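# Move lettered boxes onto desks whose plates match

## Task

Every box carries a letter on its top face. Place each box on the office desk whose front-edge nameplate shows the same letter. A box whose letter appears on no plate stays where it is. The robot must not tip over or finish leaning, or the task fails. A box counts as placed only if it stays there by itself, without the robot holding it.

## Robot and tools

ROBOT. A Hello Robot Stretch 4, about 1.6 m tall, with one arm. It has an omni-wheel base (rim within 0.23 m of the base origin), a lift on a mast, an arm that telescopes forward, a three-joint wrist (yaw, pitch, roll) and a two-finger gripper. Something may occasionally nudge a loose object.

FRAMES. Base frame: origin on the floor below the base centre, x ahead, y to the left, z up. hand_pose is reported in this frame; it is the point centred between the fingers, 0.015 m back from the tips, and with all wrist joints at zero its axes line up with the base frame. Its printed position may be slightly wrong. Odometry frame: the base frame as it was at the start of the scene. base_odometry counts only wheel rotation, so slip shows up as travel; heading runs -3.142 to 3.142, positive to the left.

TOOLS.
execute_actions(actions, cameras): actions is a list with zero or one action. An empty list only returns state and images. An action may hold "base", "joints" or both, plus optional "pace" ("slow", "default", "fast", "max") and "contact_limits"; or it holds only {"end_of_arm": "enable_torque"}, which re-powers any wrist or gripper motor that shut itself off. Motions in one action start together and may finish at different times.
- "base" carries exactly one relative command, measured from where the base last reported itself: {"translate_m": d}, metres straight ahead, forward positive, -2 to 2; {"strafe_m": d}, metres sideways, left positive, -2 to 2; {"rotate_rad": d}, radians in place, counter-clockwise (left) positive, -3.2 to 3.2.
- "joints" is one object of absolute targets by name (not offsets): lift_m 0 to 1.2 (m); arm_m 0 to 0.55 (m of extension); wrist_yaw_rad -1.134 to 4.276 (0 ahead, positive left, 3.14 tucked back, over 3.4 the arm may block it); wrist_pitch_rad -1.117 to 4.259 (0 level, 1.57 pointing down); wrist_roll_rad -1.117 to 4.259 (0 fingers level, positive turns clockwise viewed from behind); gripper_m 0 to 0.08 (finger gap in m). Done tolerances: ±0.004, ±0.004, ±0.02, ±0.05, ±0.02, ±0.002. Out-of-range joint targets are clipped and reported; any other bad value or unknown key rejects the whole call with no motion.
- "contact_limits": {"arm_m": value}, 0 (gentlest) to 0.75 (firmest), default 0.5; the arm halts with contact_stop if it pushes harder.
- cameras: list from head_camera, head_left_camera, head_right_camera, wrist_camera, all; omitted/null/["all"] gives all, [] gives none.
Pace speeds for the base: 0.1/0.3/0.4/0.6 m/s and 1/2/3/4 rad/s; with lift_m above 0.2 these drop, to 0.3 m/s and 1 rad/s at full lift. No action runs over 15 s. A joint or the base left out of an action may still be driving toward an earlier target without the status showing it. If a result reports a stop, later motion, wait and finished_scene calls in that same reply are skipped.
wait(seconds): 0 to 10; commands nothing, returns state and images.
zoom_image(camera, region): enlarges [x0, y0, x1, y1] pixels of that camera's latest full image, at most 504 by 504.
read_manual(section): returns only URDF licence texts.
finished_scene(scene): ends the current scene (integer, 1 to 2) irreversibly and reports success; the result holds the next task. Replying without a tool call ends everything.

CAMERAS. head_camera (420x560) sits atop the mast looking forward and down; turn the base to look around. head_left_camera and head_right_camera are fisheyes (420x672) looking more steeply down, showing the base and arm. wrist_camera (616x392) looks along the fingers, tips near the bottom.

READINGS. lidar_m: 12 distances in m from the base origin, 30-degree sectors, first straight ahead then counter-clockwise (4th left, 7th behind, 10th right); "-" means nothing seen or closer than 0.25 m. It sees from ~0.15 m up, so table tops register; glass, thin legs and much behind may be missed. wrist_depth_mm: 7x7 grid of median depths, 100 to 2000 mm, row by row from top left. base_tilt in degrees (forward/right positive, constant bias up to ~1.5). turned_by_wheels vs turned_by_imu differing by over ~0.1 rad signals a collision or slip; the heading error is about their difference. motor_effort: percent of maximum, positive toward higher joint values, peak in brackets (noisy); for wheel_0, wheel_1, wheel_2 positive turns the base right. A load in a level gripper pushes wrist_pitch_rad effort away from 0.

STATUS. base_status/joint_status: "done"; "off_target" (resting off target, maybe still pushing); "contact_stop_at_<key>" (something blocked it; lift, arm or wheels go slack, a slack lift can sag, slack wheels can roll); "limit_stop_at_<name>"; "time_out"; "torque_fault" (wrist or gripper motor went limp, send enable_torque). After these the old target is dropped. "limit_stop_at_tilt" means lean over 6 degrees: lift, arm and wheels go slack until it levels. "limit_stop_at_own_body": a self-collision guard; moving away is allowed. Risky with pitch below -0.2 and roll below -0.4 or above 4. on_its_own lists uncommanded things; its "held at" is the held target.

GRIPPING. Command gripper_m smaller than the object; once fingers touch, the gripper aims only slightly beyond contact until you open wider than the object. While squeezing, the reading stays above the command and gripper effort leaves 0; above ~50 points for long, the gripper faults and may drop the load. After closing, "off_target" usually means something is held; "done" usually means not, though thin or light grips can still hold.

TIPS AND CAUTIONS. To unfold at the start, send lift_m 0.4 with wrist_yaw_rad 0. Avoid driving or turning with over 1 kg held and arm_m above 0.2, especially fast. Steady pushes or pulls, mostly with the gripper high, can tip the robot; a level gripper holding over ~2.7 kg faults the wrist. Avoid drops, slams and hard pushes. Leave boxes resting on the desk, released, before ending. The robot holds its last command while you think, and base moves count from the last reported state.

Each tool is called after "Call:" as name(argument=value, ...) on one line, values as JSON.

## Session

Call:
execute_actions(actions=[{"joints":{"lift_m":0.4,"wrist_yaw_rad":0}}], cameras=["head_camera","head_left_camera"])

Scene clock: 2.47 s.
base_odometry: x=+0.000 y=+0.000 heading=+0.000 (m, m, rad; odometry frame)
turned_by_wheels: +0.000 (rad since the last result)
turned_by_imu: -0.001 (rad since the last result)
base_tilt: forward=+0.4 right=+0.4 (deg)
lidar_m: 0.90 0.97 1.48 2.13 1.01 0.81 0.81 0.86 0.80 0.79 0.86 0.91
base_status: not commanded
joint_positions: lift_m=+0.400 arm_m=-0.002 wrist_yaw_rad=+0.000 wrist_pitch_rad=+0.020 wrist_roll_rad=-0.007 gripper_m=+0.040
joint_status: all done
motor_effort: lift_m=+24(27) arm_m=-1(1) wrist_yaw_rad=-2(6) wrist_pitch_rad=-6(6) wrist_roll_rad=+0(0) gripper_m=+0(1) wheel_0=+0(0) wheel_1=+0(0) wheel_2=+0(0) (%)
hand_pose: x=+0.3817 y=-0.0873 z=+0.5737 quat_wxyz=(+1.000, -0.003, +0.010, +0.000) (m; base frame)
wrist_depth_mm: 759 732 707 676 654 627 615 / 759 732 707 683 661 640 615 / 768 732 707 683 661 640 621 / 768 732 715 699 668 647 627 / 778 741 723 691 668 647 627 / 788 759 135 691 156 640 634 / - - - 699 - - 627
pictures: head_camera, head_left_camera
Images, in order (width x height): head_camera 420x560, head_left_camera 420x672.

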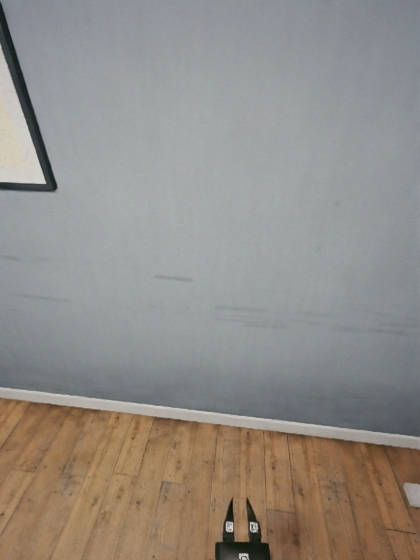

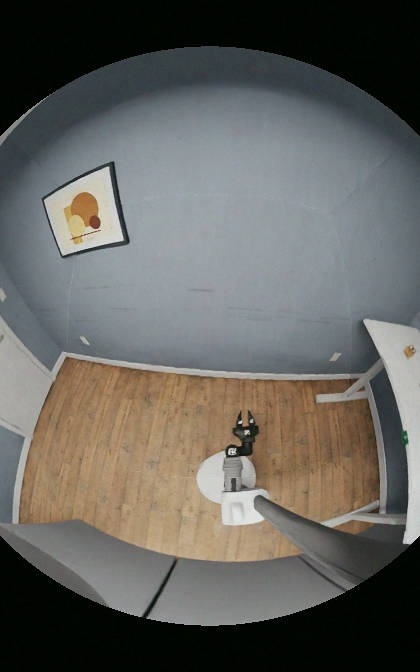

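Call:
execute_actions(actions=[{"base":{"rotate_rad":-1.6}}], cameras=["head_camera"])

Scene clock: 5.93 s.
base_odometry: x=+0.000 y=+0.000 heading=-1.600 (m, m, rad; odometry frame)
turned_by_wheels: -1.600 (rad since the last result)
turned_by_imu: -1.564 (rad since the last result)
base_tilt: forward=+0.5 right=+0.3 (deg)
lidar_m: 0.78 0.86 0.93 0.90 0.99 1.41 2.13 1.04 0.80 0.78 0.84 0.81
base_status: done
joint_positions: lift_m=+0.400 arm_m=-0.002 wrist_yaw_rad=+0.000 wrist_pitch_rad=+0.020 wrist_roll_rad=-0.007 gripper_m=+0.040
joint_status: not commanded
motor_effort: lift_m=+22(24) arm_m=-1(1) wrist_yaw_rad=-2(3) wrist_pitch_rad=-6(5) wrist_roll_rad=+0(1) gripper_m=-1(1) wheel_0=+1(5) wheel_1=+0(6) wheel_2=+0(4) (%)
hand_pose: x=+0.3817 y=-0.0874 z=+0.5738 quat_wxyz=(+1.000, -0.003, +0.010, +0.000) (m; base frame)
wrist_depth_mm: 768 741 759 741 732 683 683 / 1078 1008 1042 1138 976 917 854 / 1138 1397 1397 1366 1308 1281 1025 / 1138 1430 1397 1366 1336 1281 1118 / 1160 1430 1366 1366 1336 1281 866 / 1138 1430 136 1366 156 1281 878 / - - - 1336 - - 1138
pictures: head_camera
Images, in order (width x height): head_camera 420x560.

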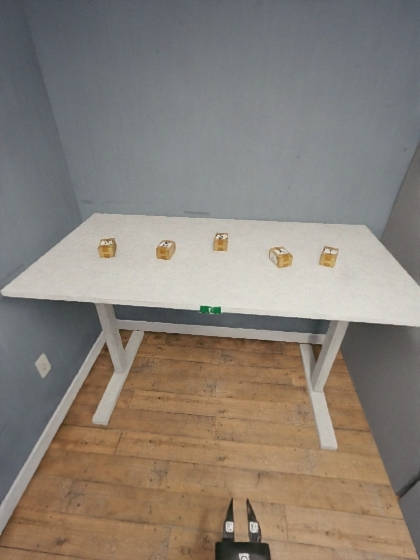

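Call:
zoom_image(camera="head_camera", region=[80, 220, 360, 320])

Region (80, 220, 360, 320) of head_camera's 420x560 image, scaled by 1.800, with more detail than that image has; it fills the top 180 rows of this view, and the rest is white.

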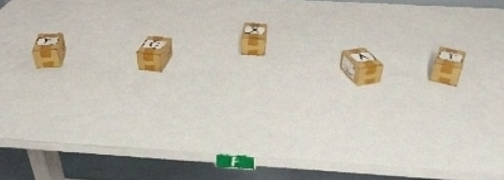

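Call:
execute_actions(actions=[{"joints":{"lift_m":1.0,"wrist_pitch_rad":0.5,"arm_m":0.2}}], cameras=["wrist_camera"])

Scene clock: 14.37 s.
base_odometry: x=+0.000 y=+0.000 heading=-1.600 (m, m, rad; odometry frame)
turned_by_wheels: +0.000 (rad since the last result)
turned_by_imu: -0.002 (rad since the last result)
base_tilt: forward=+0.4 right=+0.2 (deg)
lidar_m: 0.80 0.88 0.92 0.90 0.98 1.42 2.15 1.06 0.80 0.78 0.85 0.81
base_status: not commanded
joint_positions: lift_m=+1.000 arm_m=+0.199 wrist_yaw_rad=+0.000 wrist_pitch_rad=+0.502 wrist_roll_rad=-0.007 gripper_m=+0.040
joint_status: all done
motor_effort: lift_m=+24(26) arm_m=+6(12) wrist_yaw_rad=-2(1) wrist_pitch_rad=-7(4) wrist_roll_rad=+0(1) gripper_m=-1(2) wheel_0=+1(1) wheel_1=+0(1) wheel_2=+0(0) (%)
hand_pose: x=+0.5561 y=-0.0874 z=+1.0754 quat_wxyz=(+0.969, -0.003, +0.249, +0.001) (m; base frame)
wrist_depth_mm: 1118 1098 1060 1042 1025 991 960 / 1025 1008 960 976 991 1008 991 / 654 647 634 640 640 634 621 / 504 480 477 473 480 480 480 / 1138 1537 1499 1464 1366 418 415 / 1205 1397 135 1499 156 1397 904 / - - - 1366 - - 1160
pictures: wrist_camera
Images, in order (width x height): wrist_camera 616x392.

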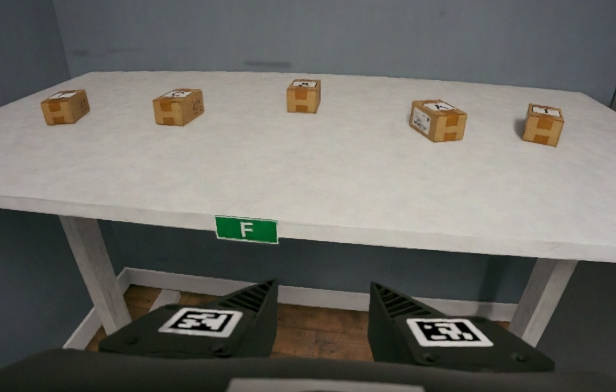

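Call:
zoom_image(camera="wrist_camera", region=[30, 70, 330, 135])

Call:
zoom_image(camera="wrist_camera", region=[390, 85, 590, 155])

Region (30, 70, 330, 135) of wrist_camera's 616x392 image, scaled by 1.680; it fills the top 109 rows of this view, and the rest is white.

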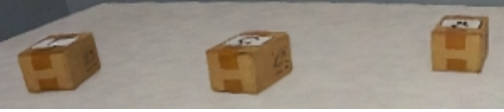

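Region (390, 85, 590, 155) of wrist_camera's 616x392 image, scaled by 2.520; it fills the top 176 rows of this view, and the rest is white.

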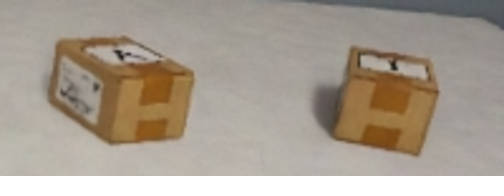

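Call:
execute_actions(actions=[{"joints":{"lift_m":1.2,"wrist_pitch_rad":0.9,"arm_m":0.5}}], cameras=["wrist_camera"])

Scene clock: 20.37 s.
base_odometry: x=+0.000 y=+0.000 heading=-1.600 (m, m, rad; odometry frame)
turned_by_wheels: +0.000 (rad since the last result)
turned_by_imu: -0.002 (rad since the last result)
base_tilt: forward=+0.4 right=+0.3 (deg)
lidar_m: 0.78 0.87 0.92 0.90 0.97 1.42 2.16 1.04 0.81 0.78 0.84 0.82
base_status: not commanded
joint_positions: lift_m=+1.200 arm_m=+0.499 wrist_yaw_rad=+0.000 wrist_pitch_rad=+0.902 wrist_roll_rad=-0.007 gripper_m=+0.040
joint_status: all done
motor_effort: lift_m=+24(23) arm_m=+7(6) wrist_yaw_rad=-2(0) wrist_pitch_rad=-3(3) wrist_roll_rad=-1(0) gripper_m=-2(1) wheel_0=+1(1) wheel_1=+1(0) wheel_2=+1(1) (%)
hand_pose: x=+0.8016 y=-0.0874 z=+1.2110 quat_wxyz=(+0.900, -0.003, +0.436, +0.002) (m; base frame)
wrist_depth_mm: 788 778 768 750 759 759 741 / 676 668 654 627 647 654 661 / 585 549 574 569 569 539 569 / 517 512 512 508 504 492 500 / 459 455 459 459 455 452 449 / 415 427 135 415 156 413 407 / - - - 387 - - -
pictures: wrist_camera
Images, in order (width x height): wrist_camera 616x392.

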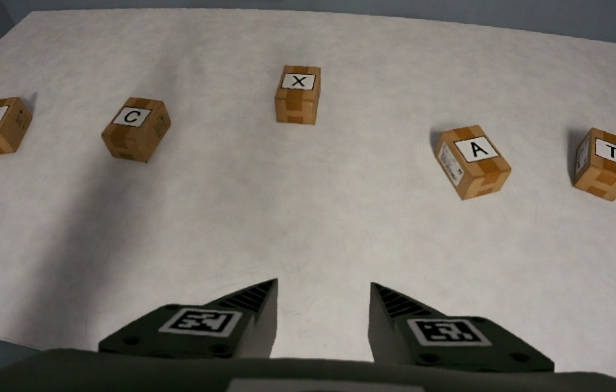

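Call:
execute_actions(actions=[{"joints":{"wrist_yaw_rad":0.6}}], cameras=["wrist_camera"])

Scene clock: 23.20 s.
base_odometry: x=+0.000 y=+0.000 heading=-1.600 (m, m, rad; odometry frame)
turned_by_wheels: +0.000 (rad since the last result)
turned_by_imu: -0.001 (rad since the last result)
base_tilt: forward=+0.4 right=+0.3 (deg)
lidar_m: 0.78 0.86 0.93 0.89 0.98 1.43 2.16 1.05 0.81 0.78 0.85 0.80
base_status: not commanded
joint_positions: lift_m=+1.200 arm_m=+0.499 wrist_yaw_rad=+0.600 wrist_pitch_rad=+0.902 wrist_roll_rad=-0.007 gripper_m=+0.040
joint_status: all done
motor_effort: lift_m=+23(24) arm_m=+6(7) wrist_yaw_rad=-1(4) wrist_pitch_rad=-6(4) wrist_roll_rad=+0(0) gripper_m=+0(1) wheel_0=+1(1) wheel_1=+1(1) wheel_2=+1(1) (%)
hand_pose: x=+0.8280 y=+0.0023 z=+1.2110 quat_wxyz=(+0.859, -0.132, +0.415, +0.267) (m; base frame)
wrist_depth_mm: 750 798 778 759 759 741 683 / 683 676 640 654 661 654 654 / 627 585 574 554 569 569 559 / 931 525 512 508 508 496 500 / 1025 1138 459 459 452 452 449 / 1118 1336 135 415 156 410 404 / - - - 387 - - -
pictures: wrist_camera
Images, in order (width x height): wrist_camera 616x392.

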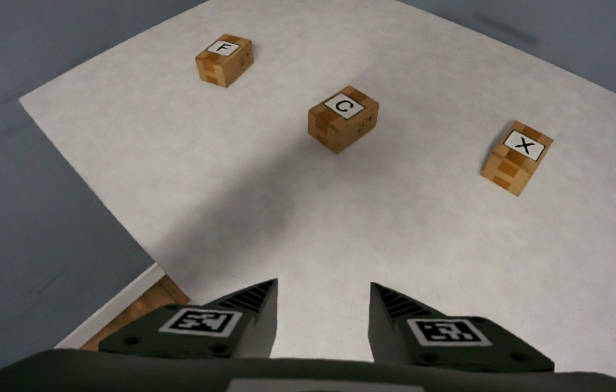

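Call:
execute_actions(actions=[{"base":{"rotate_rad":3.2},"joints":{"arm_m":0,"wrist_yaw_rad":0,"wrist_pitch_rad":0,"lift_m":0.7}}], cameras=["head_camera","head_left_camera"])

Scene clock: 29.60 s.
base_odometry: x=+0.000 y=+0.000 heading=+1.600 (m, m, rad; odometry frame)
turned_by_wheels: +3.200 (rad since the last result)
turned_by_imu: +3.124 (rad since the last result)
base_tilt: forward=+0.4 right=+0.3 (deg)
lidar_m: 2.11 1.01 0.79 0.78 0.87 0.83 0.81 0.88 0.92 0.90 0.98 1.52
base_status: done
joint_positions: lift_m=+0.700 arm_m=+0.001 wrist_yaw_rad=+0.000 wrist_pitch_rad=+0.003 wrist_roll_rad=-0.007 gripper_m=+0.040
joint_status: all done
motor_effort: lift_m=+15(19) arm_m=-7(6) wrist_yaw_rad=-1(8) wrist_pitch_rad=-6(15) wrist_roll_rad=+0(0) gripper_m=-1(1) wheel_0=-2(5) wheel_1=-2(5) wheel_2=-2(3) (%)
hand_pose: x=+0.3848 y=-0.0874 z=+0.8779 quat_wxyz=(+1.000, -0.003, +0.001, +0.000) (m; base frame)
wrist_depth_mm: 960 - - 1863 1808 1756 1661 / 960 - - 1863 1808 1756 1661 / 991 - - 1921 1808 1756 1661 / 991 - - 1863 1808 1756 1618 / 991 - - 1921 1863 1808 1618 / 1008 - 135 1921 156 1756 1661 / - - - 1921 - - 1537
pictures: head_camera, head_left_camera
Images, in order (width x height): head_camera 420x560, head_left_camera 420x672.

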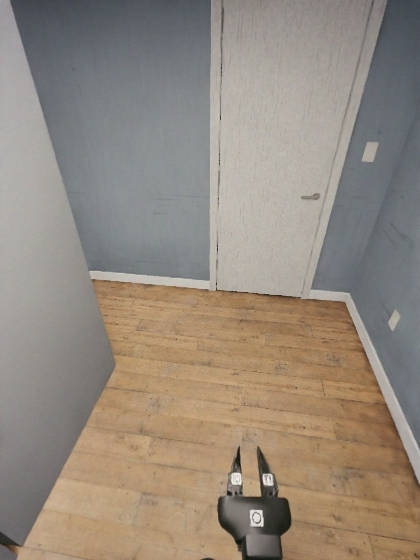

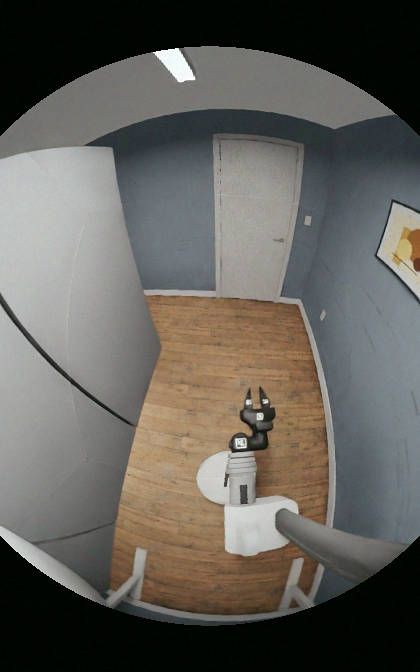

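Mirrored layout; passage is left past the cabinet.

Call:
execute_actions(actions=[{"base":{"translate_m":1.65},"pace":"fast"}], cameras=[])

Call:
execute_actions(actions=[{"base":{"rotate_rad":1.6}}], cameras=["head_camera","head_left_camera"])

Scene clock: 37.77 s.
base_odometry: x=-0.048 y=+1.649 heading=+1.600 (m, m, rad; odometry frame)
turned_by_wheels: +0.000 (rad since the last result)
turned_by_imu: -0.009 (rad since the last result)
base_tilt: forward=+0.4 right=+0.3 (deg)
lidar_m: 0.50 0.58 0.88 1.11 0.72 0.98 3.08 1.40 1.13 1.12 0.64 0.51
base_status: done
joint_positions: lift_m=+0.700 arm_m=+0.001 wrist_yaw_rad=+0.000 wrist_pitch_rad=+0.003 wrist_roll_rad=-0.007 gripper_m=+0.040
joint_status: not commanded
motor_effort: lift_m=+15(15) arm_m=-6(7) wrist_yaw_rad=-1(1) wrist_pitch_rad=-11(5) wrist_roll_rad=+0(0) gripper_m=-2(0) wheel_0=-1(6) wheel_1=-1(8) wheel_2=+0(8) (%)
hand_pose: x=+0.3847 y=-0.0874 z=+0.8779 quat_wxyz=(+1.000, -0.003, +0.001, +0.000) (m; base frame)
wrist_depth_mm: 336 322 274 276 266 256 248 / 336 322 276 278 267 256 250 / 336 322 277 278 267 258 250 / 338 324 279 278 268 259 252 / 340 325 281 281 270 259 252 / 340 329 135 279 156 259 253 / - - - 281 - - -
pictures: none
No camera images: the call's "cameras" was empty. Leave "cameras" out to get every camera's image.

Scene clock: 39.83 s.
base_odometry: x=-0.048 y=+1.649 heading=-3.084 (m, m, rad; odometry frame)
turned_by_wheels: +1.600 (rad since the last result)
turned_by_imu: +1.562 (rad since the last result)
base_tilt: forward=+0.4 right=+0.3 (deg)
lidar_m: 1.05 0.72 1.00 2.46 1.41 1.13 1.14 0.63 0.49 0.48 0.58 0.90
base_status: done
joint_positions: lift_m=+0.700 arm_m=+0.001 wrist_yaw_rad=+0.000 wrist_pitch_rad=+0.003 wrist_roll_rad=-0.007 gripper_m=+0.040
joint_status: not commanded
motor_effort: lift_m=+16(16) arm_m=-7(7) wrist_yaw_rad=-2(3) wrist_pitch_rad=-8(7) wrist_roll_rad=+0(0) gripper_m=+0(1) wheel_0=-1(5) wheel_1=-1(4) wheel_2=+0(3) (%)
hand_pose: x=+0.3848 y=-0.0874 z=+0.8778 quat_wxyz=(+1.000, -0.003, +0.001, +0.000) (m; base frame)
wrist_depth_mm: 521 691 - - - 1708 991 / 525 707 - - - 1756 1008 / 530 715 - - - 1708 1008 / 535 723 - - - 1708 991 / 544 723 - - - 1661 976 / 539 691 135 - 156 1430 946 / - - - - - - 891
pictures: head_camera, head_left_camera
Images, in order (width x height): head_camera 420x560, head_left_camera 420x672.

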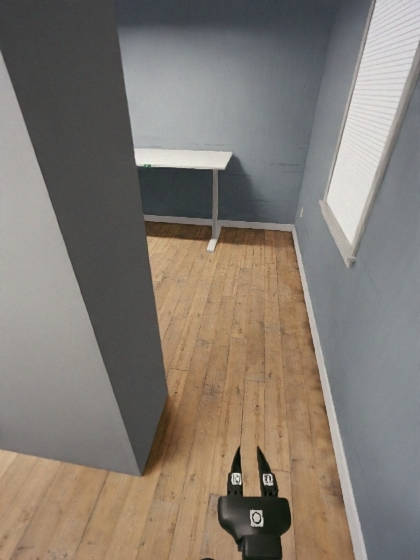

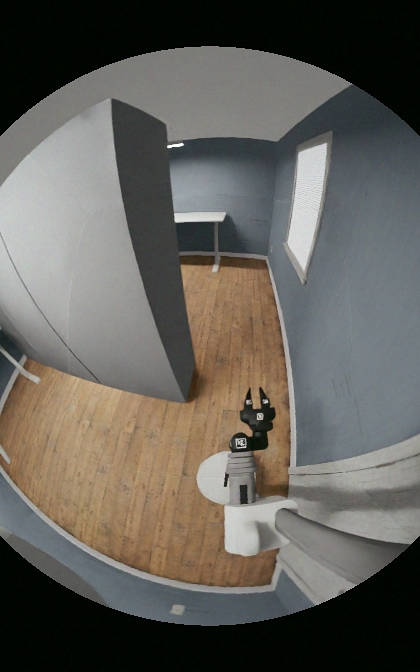

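Call:
execute_actions(actions=[{"base":{"rotate_rad":0.1}}], cameras=[])

Call:
execute_actions(actions=[{"base":{"translate_m":1.9},"pace":"fast"}], cameras=["head_camera","head_left_camera"])

Scene clock: 43.80 s.
base_odometry: x=-0.048 y=+1.649 heading=-2.983 (m, m, rad; odometry frame)
turned_by_wheels: +0.100 (rad since the last result)
turned_by_imu: +0.096 (rad since the last result)
base_tilt: forward=+0.4 right=+0.4 (deg)
lidar_m: 0.84 0.71 1.16 2.34 1.30 1.12 1.11 0.59 0.49 0.49 0.61 1.05
base_status: done
joint_positions: lift_m=+0.700 arm_m=+0.001 wrist_yaw_rad=+0.000 wrist_pitch_rad=+0.003 wrist_roll_rad=-0.007 gripper_m=+0.040
joint_status: not commanded
motor_effort: lift_m=+16(16) arm_m=-7(7) wrist_yaw_rad=-2(2) wrist_pitch_rad=-9(5) wrist_roll_rad=+0(0) gripper_m=+1(2) wheel_0=+1(3) wheel_1=+1(5) wheel_2=+1(5) (%)
hand_pose: x=+0.3847 y=-0.0874 z=+0.8778 quat_wxyz=(+1.000, -0.003, +0.001, +0.000) (m; base frame)
wrist_depth_mm: 466 580 854 - - - 1336 / 466 591 854 - - - 1336 / 466 597 878 - - - 1336 / 466 603 878 - - - 1336 / 469 609 891 - - - 1308 / 473 580 135 - 156 - 1281 / - - - - - - 1182
pictures: none
No camera images: the call's "cameras" was empty. Leave "cameras" out to get every camera's image.

Scene clock: 49.97 s.
base_odometry: x=-1.924 y=+1.347 heading=-2.983 (m, m, rad; odometry frame)
turned_by_wheels: +0.000 (rad since the last result)
turned_by_imu: +0.155 (rad since the last result)
base_tilt: forward=+0.5 right=+0.3 (deg)
lidar_m: 1.04 1.33 1.90 1.21 0.77 0.72 1.72 1.11 0.99 1.01 1.36 1.01
base_status: done
joint_positions: lift_m=+0.700 arm_m=+0.001 wrist_yaw_rad=+0.000 wrist_pitch_rad=+0.003 wrist_roll_rad=-0.007 gripper_m=+0.040
joint_status: not commanded
motor_effort: lift_m=+18(18) arm_m=-6(6) wrist_yaw_rad=-1(4) wrist_pitch_rad=-8(7) wrist_roll_rad=+0(0) gripper_m=+0(2) wheel_0=+0(20) wheel_1=+0(35) wheel_2=+1(20) (%)
hand_pose: x=+0.3846 y=-0.0874 z=+0.8777 quat_wxyz=(+1.000, -0.003, +0.001, +0.000) (m; base frame)
wrist_depth_mm: - - 1983 1708 1499 1397 1281 / - - 1983 1708 1537 1430 1308 / - - 1921 1708 1576 1397 1308 / - - 1863 1661 1537 991 1281 / - - 1921 1756 1576 1430 1308 / - - 135 1661 156 1397 1336 / - - - 1756 - - 1308
pictures: head_camera, head_left_camera
Images, in order (width x height): head_camera 420x560, head_left_camera 420x672.

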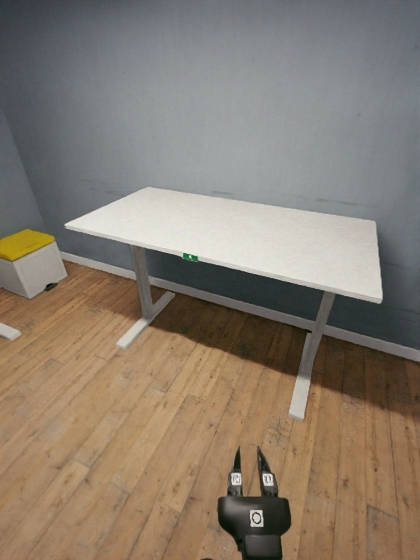

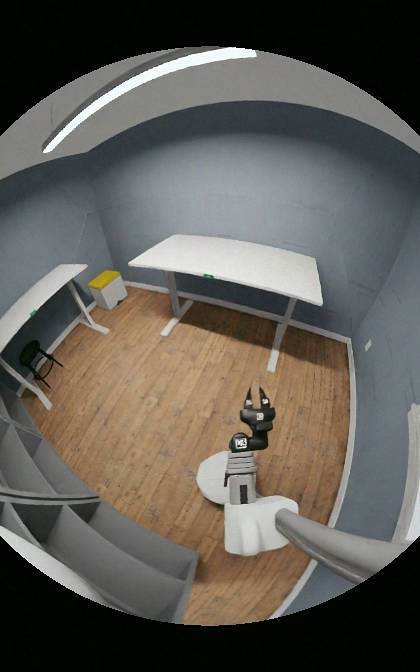

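That extra turn was a mistake: I scraped the cabinet corner. Next I'll read the plates.

Call:
zoom_image(camera="head_camera", region=[150, 230, 240, 285])

Region (150, 230, 240, 285) of head_camera's 420x560 image, scaled by 5.600, with more detail than that image has.

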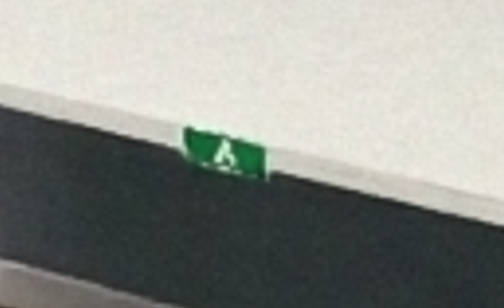

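Desk A. Now the other one.

Call:
execute_actions(actions=[{"base":{"rotate_rad":1.35}}], cameras=[])

Call:
execute_actions(actions=[{"base":{"translate_m":0.8},"pace":"fast"}], cameras=["head_camera"])

Scene clock: 56.33 s.
base_odometry: x=-1.924 y=+1.347 heading=-1.633 (m, m, rad; odometry frame)
turned_by_wheels: +1.350 (rad since the last result)
turned_by_imu: +1.317 (rad since the last result)
base_tilt: forward=+0.4 right=+0.3 (deg)
lidar_m: 1.70 0.87 0.72 0.72 1.27 1.04 1.02 1.13 1.03 0.99 1.14 1.92
base_status: done
joint_positions: lift_m=+0.700 arm_m=+0.001 wrist_yaw_rad=+0.000 wrist_pitch_rad=+0.003 wrist_roll_rad=-0.007 gripper_m=+0.040
joint_status: not commanded
motor_effort: lift_m=+18(18) arm_m=-6(6) wrist_yaw_rad=-2(2) wrist_pitch_rad=-7(10) wrist_roll_rad=+0(1) gripper_m=-1(1) wheel_0=+0(6) wheel_1=+0(6) wheel_2=+1(8) (%)
hand_pose: x=+0.3846 y=-0.0874 z=+0.8777 quat_wxyz=(+1.000, -0.003, +0.001, +0.000) (m; base frame)
wrist_depth_mm: 1182 1229 1618 - - - - / 1308 1618 1661 - - - - / 1281 1618 - - - - - / 1336 1618 - - - - - / 1366 1618 1863 - - - - / 1008 1229 135 - 156 - - / - - - - - - -
pictures: none
No camera images: the call's "cameras" was empty. Leave "cameras" out to get every camera's image.

Scene clock: 59.67 s.
base_odometry: x=-1.974 y=+0.548 heading=-1.633 (m, m, rad; odometry frame)
turned_by_wheels: +0.000 (rad since the last result)
turned_by_imu: -0.004 (rad since the last result)
base_tilt: forward=+0.4 right=+0.3 (deg)
lidar_m: 1.11 0.68 0.57 0.56 0.65 1.03 1.83 1.45 1.19 1.16 1.37 1.13
base_status: done
joint_positions: lift_m=+0.700 arm_m=+0.001 wrist_yaw_rad=+0.000 wrist_pitch_rad=+0.003 wrist_roll_rad=-0.007 gripper_m=+0.040
joint_status: not commanded
motor_effort: lift_m=+18(18) arm_m=-6(6) wrist_yaw_rad=-1(1) wrist_pitch_rad=-6(7) wrist_roll_rad=+0(0) gripper_m=-2(0) wheel_0=-1(6) wheel_1=-2(5) wheel_2=+0(11) (%)
hand_pose: x=+0.3846 y=-0.0874 z=+0.8777 quat_wxyz=(+1.000, -0.003, +0.001, +0.000) (m; base frame)
wrist_depth_mm: 820 878 1661 1661 1576 1537 1464 / 820 1464 1708 1618 1618 1537 1464 / 809 1008 1708 1708 1618 1499 1464 / 831 1366 1708 1661 1576 1499 1430 / 842 1537 1756 1661 1576 1537 1464 / 831 878 135 1708 156 1537 1464 / - - - 1661 - - 1464
pictures: head_camera
Images, in order (width x height): head_camera 420x560.

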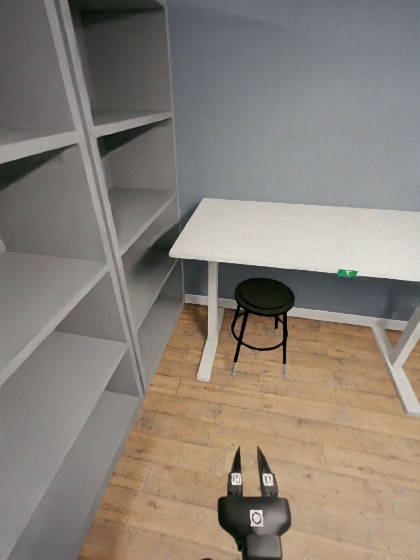

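Call:
zoom_image(camera="head_camera", region=[300, 245, 390, 300])

Region (300, 245, 390, 300) of head_camera's 420x560 image, scaled by 5.600, with more detail than that image has.

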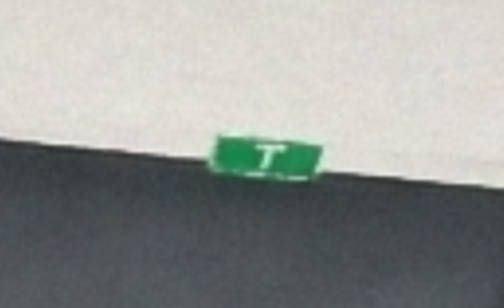

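Call:
execute_actions(actions=[{"base":{"translate_m":-1.3},"pace":"fast"}], cameras=[])

Call:
execute_actions(actions=[{"base":{"rotate_rad":1.6}}], cameras=["head_camera"])

Scene clock: 69.87 s.
base_odometry: x=-1.892 y=+1.846 heading=-1.633 (m, m, rad; odometry frame)
turned_by_wheels: +0.000 (rad since the last result)
turned_by_imu: +0.001 (rad since the last result)
base_tilt: forward=+0.4 right=+0.3 (deg)
lidar_m: 1.91 1.00 0.90 1.33 0.64 0.52 0.51 0.58 1.00 0.99 1.04 1.69
base_status: done
joint_positions: lift_m=+0.700 arm_m=+0.001 wrist_yaw_rad=+0.000 wrist_pitch_rad=+0.003 wrist_roll_rad=-0.007 gripper_m=+0.040
joint_status: not commanded
motor_effort: lift_m=+18(18) arm_m=-6(6) wrist_yaw_rad=-1(1) wrist_pitch_rad=-7(7) wrist_roll_rad=+0(0) gripper_m=-1(0) wheel_0=+0(6) wheel_1=+1(7) wheel_2=-1(9) (%)
hand_pose: x=+0.3846 y=-0.0874 z=+0.8777 quat_wxyz=(+1.000, -0.003, +0.001, +0.000) (m; base frame)
wrist_depth_mm: 1205 1205 - - - - - / 1255 1229 - - - - - / 1205 1229 - - - - - / 1229 1229 - - - - - / 1255 1255 - - - - - / 1078 1205 135 - 156 - - / - - - - - - -
pictures: none
No camera images: the call's "cameras" was empty. Leave "cameras" out to get every camera's image.

Scene clock: 71.93 s.
base_odometry: x=-1.892 y=+1.846 heading=-0.033 (m, m, rad; odometry frame)
turned_by_wheels: +1.600 (rad since the last result)
turned_by_imu: +1.563 (rad since the last result)
base_tilt: forward=+0.5 right=+0.3 (deg)
lidar_m: 1.23 0.61 0.52 0.52 0.59 1.02 0.98 1.06 1.79 1.82 0.94 0.90
base_status: done
joint_positions: lift_m=+0.700 arm_m=+0.001 wrist_yaw_rad=+0.000 wrist_pitch_rad=+0.003 wrist_roll_rad=-0.007 gripper_m=+0.040
joint_status: not commanded
motor_effort: lift_m=+18(18) arm_m=-6(6) wrist_yaw_rad=-2(1) wrist_pitch_rad=-5(8) wrist_roll_rad=+0(1) gripper_m=+0(0) wheel_0=+0(8) wheel_1=-1(5) wheel_2=+1(6) (%)
hand_pose: x=+0.3846 y=-0.0874 z=+0.8777 quat_wxyz=(+1.000, -0.003, +0.001, +0.000) (m; base frame)
wrist_depth_mm: 634 820 1229 - - - 842 / 634 831 1255 - - - 842 / 640 842 1255 - - - 842 / 647 854 1255 - - - 842 / 654 854 1281 - - - 820 / 654 820 135 - 156 - 798 / - - - - - - 750
pictures: head_camera
Images, in order (width x height): head_camera 420x560.

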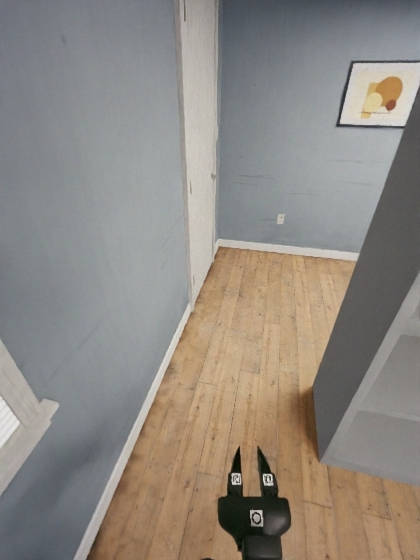

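Call:
execute_actions(actions=[{"base":{"rotate_rad":-0.12}}], cameras=[])

Call:
execute_actions(actions=[{"base":{"translate_m":1.0},"pace":"fast"}], cameras=[])

Scene clock: 75.67 s.
base_odometry: x=-1.892 y=+1.846 heading=-0.153 (m, m, rad; odometry frame)
turned_by_wheels: -0.120 (rad since the last result)
turned_by_imu: -0.119 (rad since the last result)
base_tilt: forward=+0.4 right=+0.3 (deg)
lidar_m: 1.64 0.71 0.53 0.52 0.55 0.91 0.97 0.98 1.48 2.38 1.06 0.90
base_status: done
joint_positions: lift_m=+0.700 arm_m=+0.001 wrist_yaw_rad=+0.000 wrist_pitch_rad=+0.003 wrist_roll_rad=-0.007 gripper_m=+0.040
joint_status: not commanded
motor_effort: lift_m=+18(18) arm_m=-6(6) wrist_yaw_rad=-2(1) wrist_pitch_rad=-7(6) wrist_roll_rad=+0(1) gripper_m=+0(0) wheel_0=+1(4) wheel_1=+1(5) wheel_2=-1(4) (%)
hand_pose: x=+0.3846 y=-0.0874 z=+0.8777 quat_wxyz=(+1.000, -0.003, +0.001, +0.000) (m; base frame)
wrist_depth_mm: 732 1008 1576 - - 946 585 / 750 1025 1618 - - 946 585 / 759 1042 1661 - - 946 591 / 768 1042 1708 - - 931 591 / 768 1060 1756 - - 931 580 / 768 991 135 - 156 820 569 / - - - - - - 539
pictures: none
No camera images: the call's "cameras" was empty. Leave "cameras" out to get every camera's image.

Scene clock: 79.60 s.
base_odometry: x=-0.904 y=+1.693 heading=-0.154 (m, m, rad; odometry frame)
turned_by_wheels: +0.000 (rad since the last result)
turned_by_imu: -0.005 (rad since the last result)
base_tilt: forward=+0.4 right=+0.3 (deg)
lidar_m: 1.36 0.60 0.47 0.45 0.49 0.70 2.33 2.14 0.47 0.46 0.50 2.04
base_status: done
joint_positions: lift_m=+0.700 arm_m=+0.001 wrist_yaw_rad=+0.000 wrist_pitch_rad=+0.003 wrist_roll_rad=-0.007 gripper_m=+0.040
joint_status: not commanded
motor_effort: lift_m=+18(18) arm_m=-6(6) wrist_yaw_rad=-1(1) wrist_pitch_rad=-7(7) wrist_roll_rad=+0(0) gripper_m=-2(1) wheel_0=-1(6) wheel_1=-1(6) wheel_2=+1(9) (%)
hand_pose: x=+0.3846 y=-0.0874 z=+0.8777 quat_wxyz=(+1.000, -0.003, +0.001, +0.000) (m; base frame)
wrist_depth_mm: 603 831 1430 1708 1756 1618 1576 / 615 854 1397 1756 1708 1661 1618 / 621 878 1430 1808 1708 1708 1661 / 627 891 1464 1756 1708 1661 1618 / 627 878 1499 1756 1708 1661 1661 / 627 831 135 1756 156 1708 1618 / - - - 1756 - - 1661
pictures: none
No camera images: the call's "cameras" was empty. Leave "cameras" out to get every camera's image.

Centered in the corridor. Continue.

Call:
execute_actions(actions=[{"base":{"translate_m":0.95},"pace":"fast"}], cameras=[])

Call:
execute_actions(actions=[{"base":{"rotate_rad":-1.55}}], cameras=[])

Call:
execute_actions(actions=[{"base":{"translate_m":1.6},"pace":"fast"}], cameras=["head_camera","wrist_camera"])

Scene clock: 86.77 s.
base_odometry: x=+0.035 y=+1.548 heading=-0.154 (m, m, rad; odometry frame)
turned_by_wheels: +0.000 (rad since the last result)
turned_by_imu: -0.005 (rad since the last result)
base_tilt: forward=+0.4 right=+0.3 (deg)
lidar_m: 1.05 0.50 0.37 0.36 0.38 0.61 3.87 0.85 1.02 2.57 1.37 1.07
base_status: done
joint_positions: lift_m=+0.700 arm_m=+0.001 wrist_yaw_rad=+0.000 wrist_pitch_rad=+0.003 wrist_roll_rad=-0.007 gripper_m=+0.040
joint_status: not commanded
motor_effort: lift_m=+18(18) arm_m=-6(6) wrist_yaw_rad=-1(1) wrist_pitch_rad=-7(8) wrist_roll_rad=+0(1) gripper_m=+0(1) wheel_0=-1(7) wheel_1=-1(5) wheel_2=+1(8) (%)
hand_pose: x=+0.3846 y=-0.0874 z=+0.8777 quat_wxyz=(+1.000, -0.003, +0.001, +0.000) (m; base frame)
wrist_depth_mm: 508 759 854 831 798 788 759 / 517 759 854 842 809 788 768 / 525 768 854 842 820 788 778 / 530 788 854 831 809 788 768 / 530 788 866 831 820 788 768 / 530 741 135 831 156 788 778 / - - - 842 - - 778
pictures: none
No camera images: the call's "cameras" was empty. Leave "cameras" out to get every camera's image.

Scene clock: 88.80 s.
base_odometry: x=+0.035 y=+1.548 heading=-1.704 (m, m, rad; odometry frame)
turned_by_wheels: -1.550 (rad since the last result)
turned_by_imu: -1.515 (rad since the last result)
base_tilt: forward=+0.4 right=+0.3 (deg)
lidar_m: 2.57 1.36 1.06 1.05 0.48 0.36 0.36 0.41 0.63 2.67 0.85 1.04
base_status: done
joint_positions: lift_m=+0.700 arm_m=+0.001 wrist_yaw_rad=+0.000 wrist_pitch_rad=+0.003 wrist_roll_rad=-0.007 gripper_m=+0.040
joint_status: not commanded
motor_effort: lift_m=+18(18) arm_m=-6(6) wrist_yaw_rad=-1(3) wrist_pitch_rad=-7(8) wrist_roll_rad=-1(0) gripper_m=+1(0) wheel_0=-1(7) wheel_1=-2(7) wheel_2=-1(5) (%)
hand_pose: x=+0.3846 y=-0.0874 z=+0.8777 quat_wxyz=(+1.000, -0.003, +0.001, +0.000) (m; base frame)
wrist_depth_mm: 1281 1756 - - - 1808 1098 / 1336 1808 - - - 1863 1098 / 1336 1808 - - - 1863 1118 / 1336 1808 - - - 1808 1118 / 1336 1863 - - - 1756 1078 / 1336 1708 135 - 156 1537 1078 / - - - - - - 1025
pictures: none
No camera images: the call's "cameras" was empty. Leave "cameras" out to get every camera's image.

Scene clock: 94.23 s.
base_odometry: x=-0.177 y=-0.038 heading=-1.704 (m, m, rad; odometry frame)
turned_by_wheels: +0.000 (rad since the last result)
turned_by_imu: -0.007 (rad since the last result)
base_tilt: forward=+0.5 right=+0.3 (deg)
lidar_m: 0.98 1.06 0.91 0.88 0.95 1.47 1.98 1.05 0.82 0.80 0.87 0.98
base_status: done
joint_positions: lift_m=+0.700 arm_m=+0.001 wrist_yaw_rad=+0.000 wrist_pitch_rad=+0.003 wrist_roll_rad=-0.007 gripper_m=+0.040
joint_status: not commanded
motor_effort: lift_m=+18(18) arm_m=-6(6) wrist_yaw_rad=-1(2) wrist_pitch_rad=-7(7) wrist_roll_rad=+0(0) gripper_m=-2(2) wheel_0=+0(6) wheel_1=-1(6) wheel_2=+1(11) (%)
hand_pose: x=+0.3846 y=-0.0874 z=+0.8777 quat_wxyz=(+1.000, -0.003, +0.001, +0.000) (m; base frame)
wrist_depth_mm: 1118 1464 1576 1499 1499 1430 1397 / 1118 1499 1576 1537 1499 1464 1366 / 1138 1537 1576 1537 1464 1430 1308 / 1098 1229 1138 1499 1464 1008 1098 / 1138 1397 1576 1537 1499 1430 1182 / 1138 1397 136 1576 156 1430 1281 / - - - 1537 - - 1281
pictures: head_camera, wrist_camera
Images, in order (width x height): head_camera 420x560, wrist_camera 616x392.

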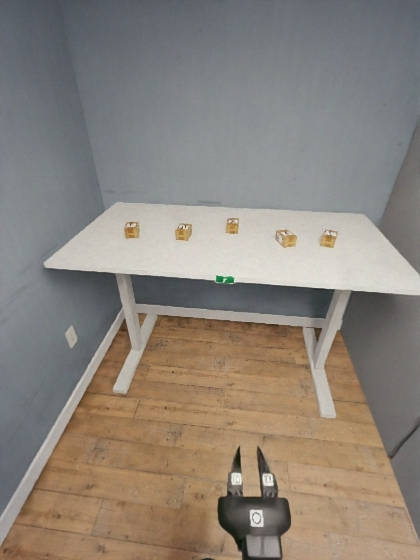

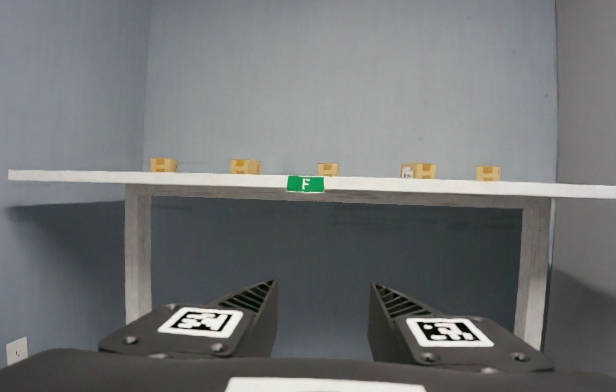

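Call:
execute_actions(actions=[{"base":{"strafe_m":-0.45},"joints":{"lift_m":0.87,"gripper_m":0.08}}], cameras=[])

Call:
execute_actions(actions=[{"base":{"translate_m":0.4},"joints":{"arm_m":0.25}}], cameras=["wrist_camera"])

Scene clock: 101.13 s.
base_odometry: x=-0.623 y=+0.022 heading=-1.704 (m, m, rad; odometry frame)
turned_by_wheels: +0.000 (rad since the last result)
turned_by_imu: -0.005 (rad since the last result)
base_tilt: forward=+0.4 right=+0.3 (deg)
lidar_m: 0.93 1.01 1.36 1.33 1.43 2.05 1.07 0.48 0.35 0.36 0.39 0.59
base_status: done
joint_positions: lift_m=+0.870 arm_m=+0.001 wrist_yaw_rad=+0.000 wrist_pitch_rad=+0.003 wrist_roll_rad=-0.007 gripper_m=+0.080
joint_status: all done
motor_effort: lift_m=+24(26) arm_m=-6(6) wrist_yaw_rad=-1(2) wrist_pitch_rad=-6(8) wrist_roll_rad=+0(0) gripper_m=+2(3) wheel_0=-1(8) wheel_1=+2(7) wheel_2=+0(2) (%)
hand_pose: x=+0.3846 y=-0.0874 z=+1.0472 quat_wxyz=(+1.000, -0.003, +0.001, +0.000) (m; base frame)
wrist_depth_mm: 1618 1576 1537 1464 1430 946 609 / 1618 1537 1537 1499 1430 960 591 / 1618 1576 1537 1499 1464 960 597 / 1576 1576 1537 1499 1464 946 591 / 1042 917 960 854 891 854 580 / 1576 1576 149 1499 1078 410 554 / - - 842 1499 1042 - -
pictures: none
No camera images: the call's "cameras" was empty. Leave "cameras" out to get every camera's image.

Scene clock: 103.93 s.
base_odometry: x=-0.676 y=-0.375 heading=-1.704 (m, m, rad; odometry frame)
turned_by_wheels: +0.000 (rad since the last result)
turned_by_imu: -0.002 (rad since the last result)
base_tilt: forward=+0.4 right=+0.3 (deg)
lidar_m: 0.53 0.59 0.87 1.29 1.40 2.09 1.17 0.53 0.41 0.39 0.43 0.54
base_status: done
joint_positions: lift_m=+0.870 arm_m=+0.249 wrist_yaw_rad=+0.000 wrist_pitch_rad=+0.003 wrist_roll_rad=-0.007 gripper_m=+0.080
joint_status: all done
motor_effort: lift_m=+24(24) arm_m=+7(7) wrist_yaw_rad=-1(0) wrist_pitch_rad=-8(5) wrist_roll_rad=+0(0) gripper_m=+0(0) wheel_0=+1(5) wheel_1=-1(5) wheel_2=+1(10) (%)
hand_pose: x=+0.6324 y=-0.0874 z=+1.0472 quat_wxyz=(+1.000, -0.003, +0.001, +0.000) (m; base frame)
wrist_depth_mm: 931 904 866 842 809 778 707 / 931 917 866 842 820 788 707 / 931 904 866 842 809 798 707 / 931 904 878 831 820 788 699 / 559 759 809 854 820 788 699 / 436 362 149 373 394 301 621 / - - 233 340 330 - -
pictures: wrist_camera
Images, in order (width x height): wrist_camera 616x392.

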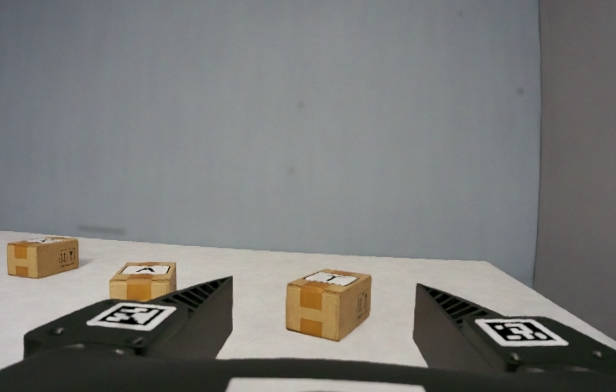

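Call:
execute_actions(actions=[{"base":{"strafe_m":0.076},"joints":{"lift_m":0.94,"wrist_yaw_rad":-0.4}}], cameras=[])

Call:
execute_actions(actions=[{"joints":{"arm_m":0.48}}], cameras=["head_camera"])

Scene clock: 110.13 s.
base_odometry: x=-0.600 y=-0.385 heading=-1.704 (m, m, rad; odometry frame)
turned_by_wheels: +0.000 (rad since the last result)
turned_by_imu: -0.001 (rad since the last result)
base_tilt: forward=+0.4 right=+0.3 (deg)
lidar_m: 0.58 0.59 0.89 1.22 1.31 1.99 1.40 0.64 0.49 0.47 0.51 0.57
base_status: done
joint_positions: lift_m=+0.940 arm_m=+0.249 wrist_yaw_rad=-0.400 wrist_pitch_rad=+0.003 wrist_roll_rad=-0.007 gripper_m=+0.080
joint_status: all done
motor_effort: lift_m=+24(24) arm_m=+6(6) wrist_yaw_rad=-2(7) wrist_pitch_rad=-5(6) wrist_roll_rad=-1(1) gripper_m=+0(2) wheel_0=+1(8) wheel_1=-2(8) wheel_2=-1(1) (%)
hand_pose: x=+0.5817 y=-0.1633 z=+1.1172 quat_wxyz=(+0.980, -0.003, +0.002, -0.198) (m; base frame)
wrist_depth_mm: 759 798 854 904 904 603 480 / 759 809 854 904 904 609 477 / 759 809 854 917 904 609 477 / 768 820 866 917 904 615 477 / 778 820 878 917 904 603 473 / 640 676 149 661 627 332 462 / - - 270 500 492 - -
pictures: none
No camera images: the call's "cameras" was empty. Leave "cameras" out to get every camera's image.

Scene clock: 111.93 s.
base_odometry: x=-0.600 y=-0.385 heading=-1.704 (m, m, rad; odometry frame)
turned_by_wheels: +0.000 (rad since the last result)
turned_by_imu: -0.001 (rad since the last result)
base_tilt: forward=+0.4 right=+0.3 (deg)
lidar_m: 0.54 0.59 0.90 1.21 1.32 1.96 1.38 0.62 0.48 0.47 0.52 0.56
base_status: not commanded
joint_positions: lift_m=+0.940 arm_m=+0.479 wrist_yaw_rad=-0.400 wrist_pitch_rad=+0.003 wrist_roll_rad=-0.007 gripper_m=+0.080
joint_status: all done
motor_effort: lift_m=+24(24) arm_m=+7(11) wrist_yaw_rad=-2(2) wrist_pitch_rad=-6(5) wrist_roll_rad=-1(0) gripper_m=+0(0) wheel_0=+1(1) wheel_1=-2(2) wheel_2=-1(0) (%)
hand_pose: x=+0.8116 y=-0.1633 z=+1.1172 quat_wxyz=(+0.980, -0.003, +0.002, -0.199) (m; base frame)
wrist_depth_mm: 569 591 627 676 707 640 508 / 569 603 634 676 715 640 500 / 569 603 634 676 723 640 504 / 569 609 647 683 732 640 500 / 574 609 640 683 732 640 500 / 574 597 149 676 621 345 480 / - - 309 504 488 - -
pictures: head_camera
Images, in order (width x height): head_camera 420x560.

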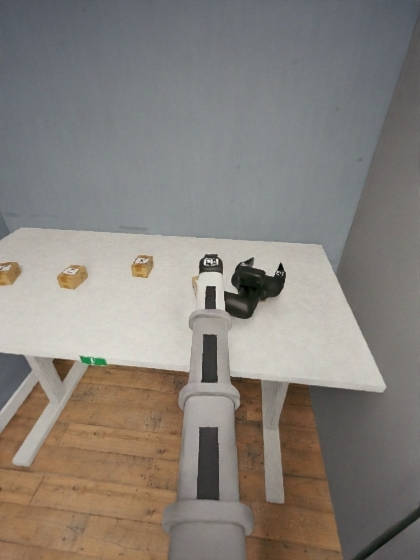

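That view can't confirm the alignment, so I'll lower slowly and check the wrist camera.

Call:
execute_actions(actions=[{"joints":{"lift_m":0.84},"pace":"slow"}], cameras=["wrist_camera"])

Scene clock: 115.17 s.
base_odometry: x=-0.600 y=-0.385 heading=-1.704 (m, m, rad; odometry frame)
turned_by_wheels: +0.000 (rad since the last result)
turned_by_imu: -0.001 (rad since the last result)
base_tilt: forward=+0.4 right=+0.3 (deg)
lidar_m: 0.55 0.59 0.90 1.21 1.31 1.98 1.41 0.63 0.49 0.47 0.52 0.55
base_status: not commanded
joint_positions: lift_m=+0.840 arm_m=+0.479 wrist_yaw_rad=-0.400 wrist_pitch_rad=+0.003 wrist_roll_rad=-0.007 gripper_m=+0.080
joint_status: all done
motor_effort: lift_m=+14(26) arm_m=+7(7) wrist_yaw_rad=-2(3) wrist_pitch_rad=-8(7) wrist_roll_rad=-1(1) gripper_m=+1(2) wheel_0=+1(1) wheel_1=-2(2) wheel_2=+0(1) (%)
hand_pose: x=+0.8116 y=-0.1633 z=+1.0180 quat_wxyz=(+0.980, -0.003, +0.002, -0.199) (m; base frame)
wrist_depth_mm: 564 591 627 668 715 634 504 / 569 597 634 676 715 640 500 / 569 609 640 676 723 640 504 / 574 609 640 683 732 640 500 / 569 597 634 668 723 634 496 / 349 368 149 213 338 257 484 / - - 163 179 266 - -
pictures: wrist_camera
Images, in order (width x height): wrist_camera 616x392.

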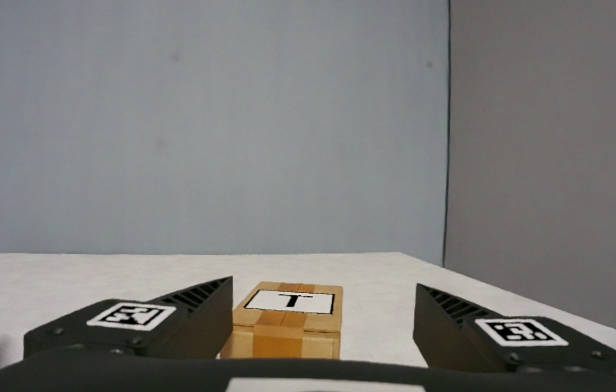

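Call:
execute_actions(actions=[{"joints":{"lift_m":0.9}}], cameras=[])

Call:
execute_actions(actions=[{"base":{"strafe_m":0.024},"joints":{"arm_m":0.49}}], cameras=[])

Call:
execute_actions(actions=[{"joints":{"lift_m":0.83},"pace":"slow"}], cameras=["wrist_camera"])

Scene clock: 119.30 s.
base_odometry: x=-0.600 y=-0.385 heading=-1.704 (m, m, rad; odometry frame)
turned_by_wheels: +0.000 (rad since the last result)
turned_by_imu: -0.002 (rad since the last result)
base_tilt: forward=+0.4 right=+0.3 (deg)
lidar_m: 0.53 0.60 0.92 1.22 1.30 1.99 1.40 0.63 0.48 0.47 0.52 0.55
base_status: not commanded
joint_positions: lift_m=+0.900 arm_m=+0.479 wrist_yaw_rad=-0.400 wrist_pitch_rad=+0.003 wrist_roll_rad=-0.007 gripper_m=+0.080
joint_status: all done
motor_effort: lift_m=+23(22) arm_m=+7(7) wrist_yaw_rad=-3(2) wrist_pitch_rad=-6(8) wrist_roll_rad=+0(0) gripper_m=+0(0) wheel_0=+1(1) wheel_1=-2(2) wheel_2=-1(1) (%)
hand_pose: x=+0.8116 y=-0.1633 z=+1.0772 quat_wxyz=(+0.980, -0.003, +0.002, -0.199) (m; base frame)
wrist_depth_mm: 569 597 634 676 715 640 508 / 569 597 634 676 723 634 500 / 569 603 640 683 723 640 504 / 574 609 640 683 723 647 500 / 574 609 654 691 732 640 500 / 521 554 149 549 504 345 484 / - - 265 410 399 - -
pictures: none
No camera images: the call's "cameras" was empty. Leave "cameras" out to get every camera's image.

Scene clock: 120.27 s.
base_odometry: x=-0.577 y=-0.388 heading=-1.704 (m, m, rad; odometry frame)
turned_by_wheels: +0.000 (rad since the last result)
turned_by_imu: +0.000 (rad since the last result)
base_tilt: forward=+0.4 right=+0.3 (deg)
lidar_m: 0.54 0.60 0.90 1.18 1.29 1.93 1.47 0.67 0.50 0.50 0.54 0.55
base_status: done
joint_positions: lift_m=+0.900 arm_m=+0.489 wrist_yaw_rad=-0.400 wrist_pitch_rad=+0.003 wrist_roll_rad=-0.007 gripper_m=+0.080
joint_status: all done
motor_effort: lift_m=+23(23) arm_m=+7(6) wrist_yaw_rad=-1(2) wrist_pitch_rad=-7(7) wrist_roll_rad=+0(0) gripper_m=+0(2) wheel_0=-1(8) wheel_1=+0(6) wheel_2=+0(0) (%)
hand_pose: x=+0.8216 y=-0.1633 z=+1.0772 quat_wxyz=(+0.980, -0.003, +0.002, -0.199) (m; base frame)
wrist_depth_mm: 559 591 621 661 707 676 535 / 559 591 627 661 715 676 525 / 564 591 634 676 715 668 530 / 569 597 634 676 723 676 525 / 569 597 634 676 723 668 525 / 521 549 149 549 504 362 508 / - - 265 410 399 - -
pictures: none
No camera images: the call's "cameras" was empty. Leave "cameras" out to get every camera's image.

Scene clock: 121.73 s.
base_odometry: x=-0.577 y=-0.388 heading=-1.704 (m, m, rad; odometry frame)
turned_by_wheels: +0.000 (rad since the last result)
turned_by_imu: -0.001 (rad since the last result)
base_tilt: forward=+0.4 right=+0.3 (deg)
lidar_m: 0.54 0.59 0.89 1.19 1.29 1.94 1.47 0.65 0.51 0.50 0.54 0.56
base_status: not commanded
joint_positions: lift_m=+0.830 arm_m=+0.489 wrist_yaw_rad=-0.400 wrist_pitch_rad=+0.003 wrist_roll_rad=-0.007 gripper_m=+0.080
joint_status: all done
motor_effort: lift_m=+14(24) arm_m=+7(7) wrist_yaw_rad=-2(2) wrist_pitch_rad=-4(5) wrist_roll_rad=+0(0) gripper_m=+2(2) wheel_0=-1(1) wheel_1=+0(0) wheel_2=+0(0) (%)
hand_pose: x=+0.8216 y=-0.1633 z=+1.0080 quat_wxyz=(+0.980, -0.003, +0.002, -0.199) (m; base frame)
wrist_depth_mm: 559 591 621 661 715 676 535 / 564 591 627 668 707 676 525 / 564 597 627 668 715 676 530 / 569 597 640 676 715 683 525 / 521 559 591 615 640 634 521 / 319 338 150 184 184 242 375 / - - 191 180 177 - -
pictures: wrist_camera
Images, in order (width x height): wrist_camera 616x392.

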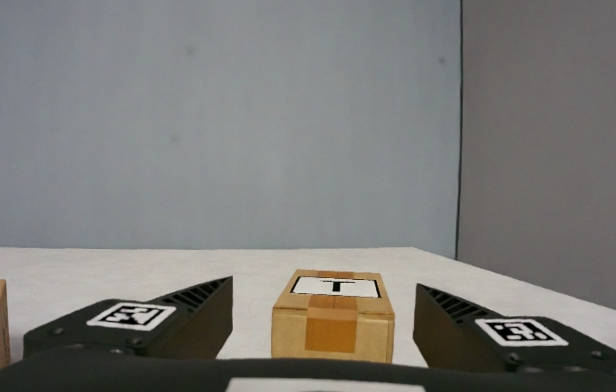

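Centered. Grip.

Call:
execute_actions(actions=[{"joints":{"gripper_m":0.02}}], cameras=[])

Scene clock: 125.17 s.
base_odometry: x=-0.577 y=-0.388 heading=-1.704 (m, m, rad; odometry frame)
turned_by_wheels: +0.000 (rad since the last result)
turned_by_imu: -0.001 (rad since the last result)
base_tilt: forward=+0.5 right=+0.3 (deg)
lidar_m: 0.54 0.59 0.88 1.18 1.29 1.95 1.45 0.66 0.50 0.50 0.52 0.56
base_status: not commanded
joint_positions: lift_m=+0.830 arm_m=+0.489 wrist_yaw_rad=-0.400 wrist_pitch_rad=+0.003 wrist_roll_rad=-0.007 gripper_m=+0.020
joint_status: all done
motor_effort: lift_m=+14(14) arm_m=+7(7) wrist_yaw_rad=-2(1) wrist_pitch_rad=-6(5) wrist_roll_rad=-1(0) gripper_m=-3(1) wheel_0=-2(2) wheel_1=+0(0) wheel_2=+0(0) (%)
hand_pose: x=+0.8216 y=-0.1633 z=+1.0080 quat_wxyz=(+0.980, -0.003, +0.002, -0.199) (m; base frame)
wrist_depth_mm: 559 585 627 661 707 676 535 / 564 597 627 661 715 676 530 / 564 597 634 668 715 676 530 / 564 603 634 676 715 676 525 / 521 554 591 627 640 634 521 / 294 312 336 179 141 342 338 / - - - 179 - - -
pictures: none
No camera images: the call's "cameras" was empty. Leave "cameras" out to get every camera's image.

Call:
execute_actions(actions=[{"joints":{"gripper_m":0.08}}], cameras=[])

Call:
execute_actions(actions=[{"base":{"strafe_m":-0.02},"joints":{"arm_m":0.54},"pace":"slow"}], cameras=["wrist_camera"])

Scene clock: 128.60 s.
base_odometry: x=-0.577 y=-0.388 heading=-1.704 (m, m, rad; odometry frame)
turned_by_wheels: +0.000 (rad since the last result)
turned_by_imu: -0.001 (rad since the last result)
base_tilt: forward=+0.4 right=+0.3 (deg)
lidar_m: 0.55 0.60 0.90 1.19 1.29 1.95 1.46 0.67 0.49 0.49 0.53 0.55
base_status: not commanded
joint_positions: lift_m=+0.830 arm_m=+0.489 wrist_yaw_rad=-0.400 wrist_pitch_rad=+0.003 wrist_roll_rad=-0.007 gripper_m=+0.080
joint_status: all done
motor_effort: lift_m=+14(14) arm_m=+7(7) wrist_yaw_rad=-1(3) wrist_pitch_rad=-6(8) wrist_roll_rad=-1(0) gripper_m=-1(2) wheel_0=-1(1) wheel_1=+0(0) wheel_2=+0(0) (%)
hand_pose: x=+0.8216 y=-0.1633 z=+1.0080 quat_wxyz=(+0.980, -0.003, +0.002, -0.199) (m; base frame)
wrist_depth_mm: 559 585 627 668 699 668 535 / 564 591 627 661 715 676 530 / 564 597 634 676 715 676 525 / 569 597 640 676 715 676 530 / 521 559 591 621 647 634 521 / 320 338 149 184 185 242 377 / - - 190 180 177 - -
pictures: none
No camera images: the call's "cameras" was empty. Leave "cameras" out to get every camera's image.

Scene clock: 130.30 s.
base_odometry: x=-0.596 y=-0.386 heading=-1.704 (m, m, rad; odometry frame)
turned_by_wheels: +0.000 (rad since the last result)
turned_by_imu: -0.001 (rad since the last result)
base_tilt: forward=+0.5 right=+0.3 (deg)
lidar_m: 0.55 0.58 0.89 1.20 1.32 1.97 1.40 0.63 0.49 0.46 0.52 0.54
base_status: done
joint_positions: lift_m=+0.830 arm_m=+0.539 wrist_yaw_rad=-0.400 wrist_pitch_rad=+0.003 wrist_roll_rad=-0.007 gripper_m=+0.080
joint_status: all done
motor_effort: lift_m=+14(14) arm_m=+7(4) wrist_yaw_rad=-1(2) wrist_pitch_rad=-9(7) wrist_roll_rad=-1(1) gripper_m=+1(1) wheel_0=+2(6) wheel_1=-1(5) wheel_2=+0(2) (%)
hand_pose: x=+0.8716 y=-0.1633 z=+1.0080 quat_wxyz=(+0.980, -0.003, +0.002, -0.199) (m; base frame)
wrist_depth_mm: 512 539 574 615 661 654 521 / 517 544 580 615 661 661 508 / 521 544 580 621 661 654 512 / 521 554 585 621 661 661 508 / 517 544 580 615 654 621 508 / 320 338 149 182 167 242 427 / - - 138 136 132 - -
pictures: wrist_camera
Images, in order (width x height): wrist_camera 616x392.

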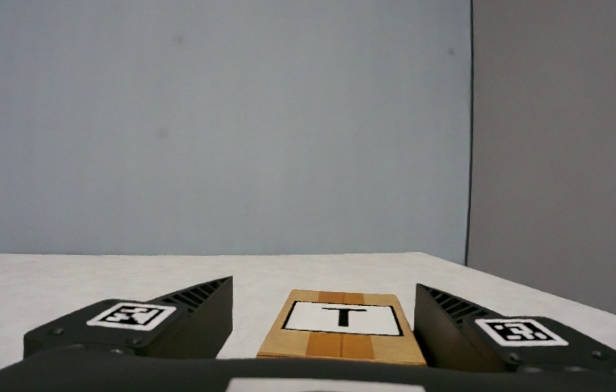

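Call:
execute_actions(actions=[{"joints":{"gripper_m":0.02}}], cameras=[])

Scene clock: 132.60 s.
base_odometry: x=-0.596 y=-0.386 heading=-1.704 (m, m, rad; odometry frame)
turned_by_wheels: +0.000 (rad since the last result)
turned_by_imu: -0.001 (rad since the last result)
base_tilt: forward=+0.5 right=+0.3 (deg)
lidar_m: 0.53 0.59 0.90 1.22 1.31 1.97 1.42 0.64 0.49 0.48 0.52 0.55
base_status: not commanded
joint_positions: lift_m=+0.830 arm_m=+0.539 wrist_yaw_rad=-0.400 wrist_pitch_rad=+0.003 wrist_roll_rad=-0.007 gripper_m=+0.060
joint_status: gripper_m off_target (ended at +0.060, target +0.020)
on_its_own: gripper_m is held at +0.053, not at your +0.020, by its contact guard: the fingers met something
motor_effort: lift_m=+14(14) arm_m=+7(7) wrist_yaw_rad=-2(2) wrist_pitch_rad=-6(7) wrist_roll_rad=-1(0) gripper_m=-44(50) wheel_0=+2(2) wheel_1=-2(2) wheel_2=+0(0) (%)
hand_pose: x=+0.8716 y=-0.1633 z=+1.0080 quat_wxyz=(+0.980, -0.003, +0.002, -0.199) (m; base frame)
wrist_depth_mm: 517 544 574 615 654 647 517 / 521 544 580 615 654 661 512 / 521 549 580 615 661 661 517 / 521 549 585 621 661 654 512 / 517 544 580 615 654 621 512 / 297 340 145 181 157 357 357 / - - - 136 132 - -
pictures: none
No camera images: the call's "cameras" was empty. Leave "cameras" out to get every camera's image.


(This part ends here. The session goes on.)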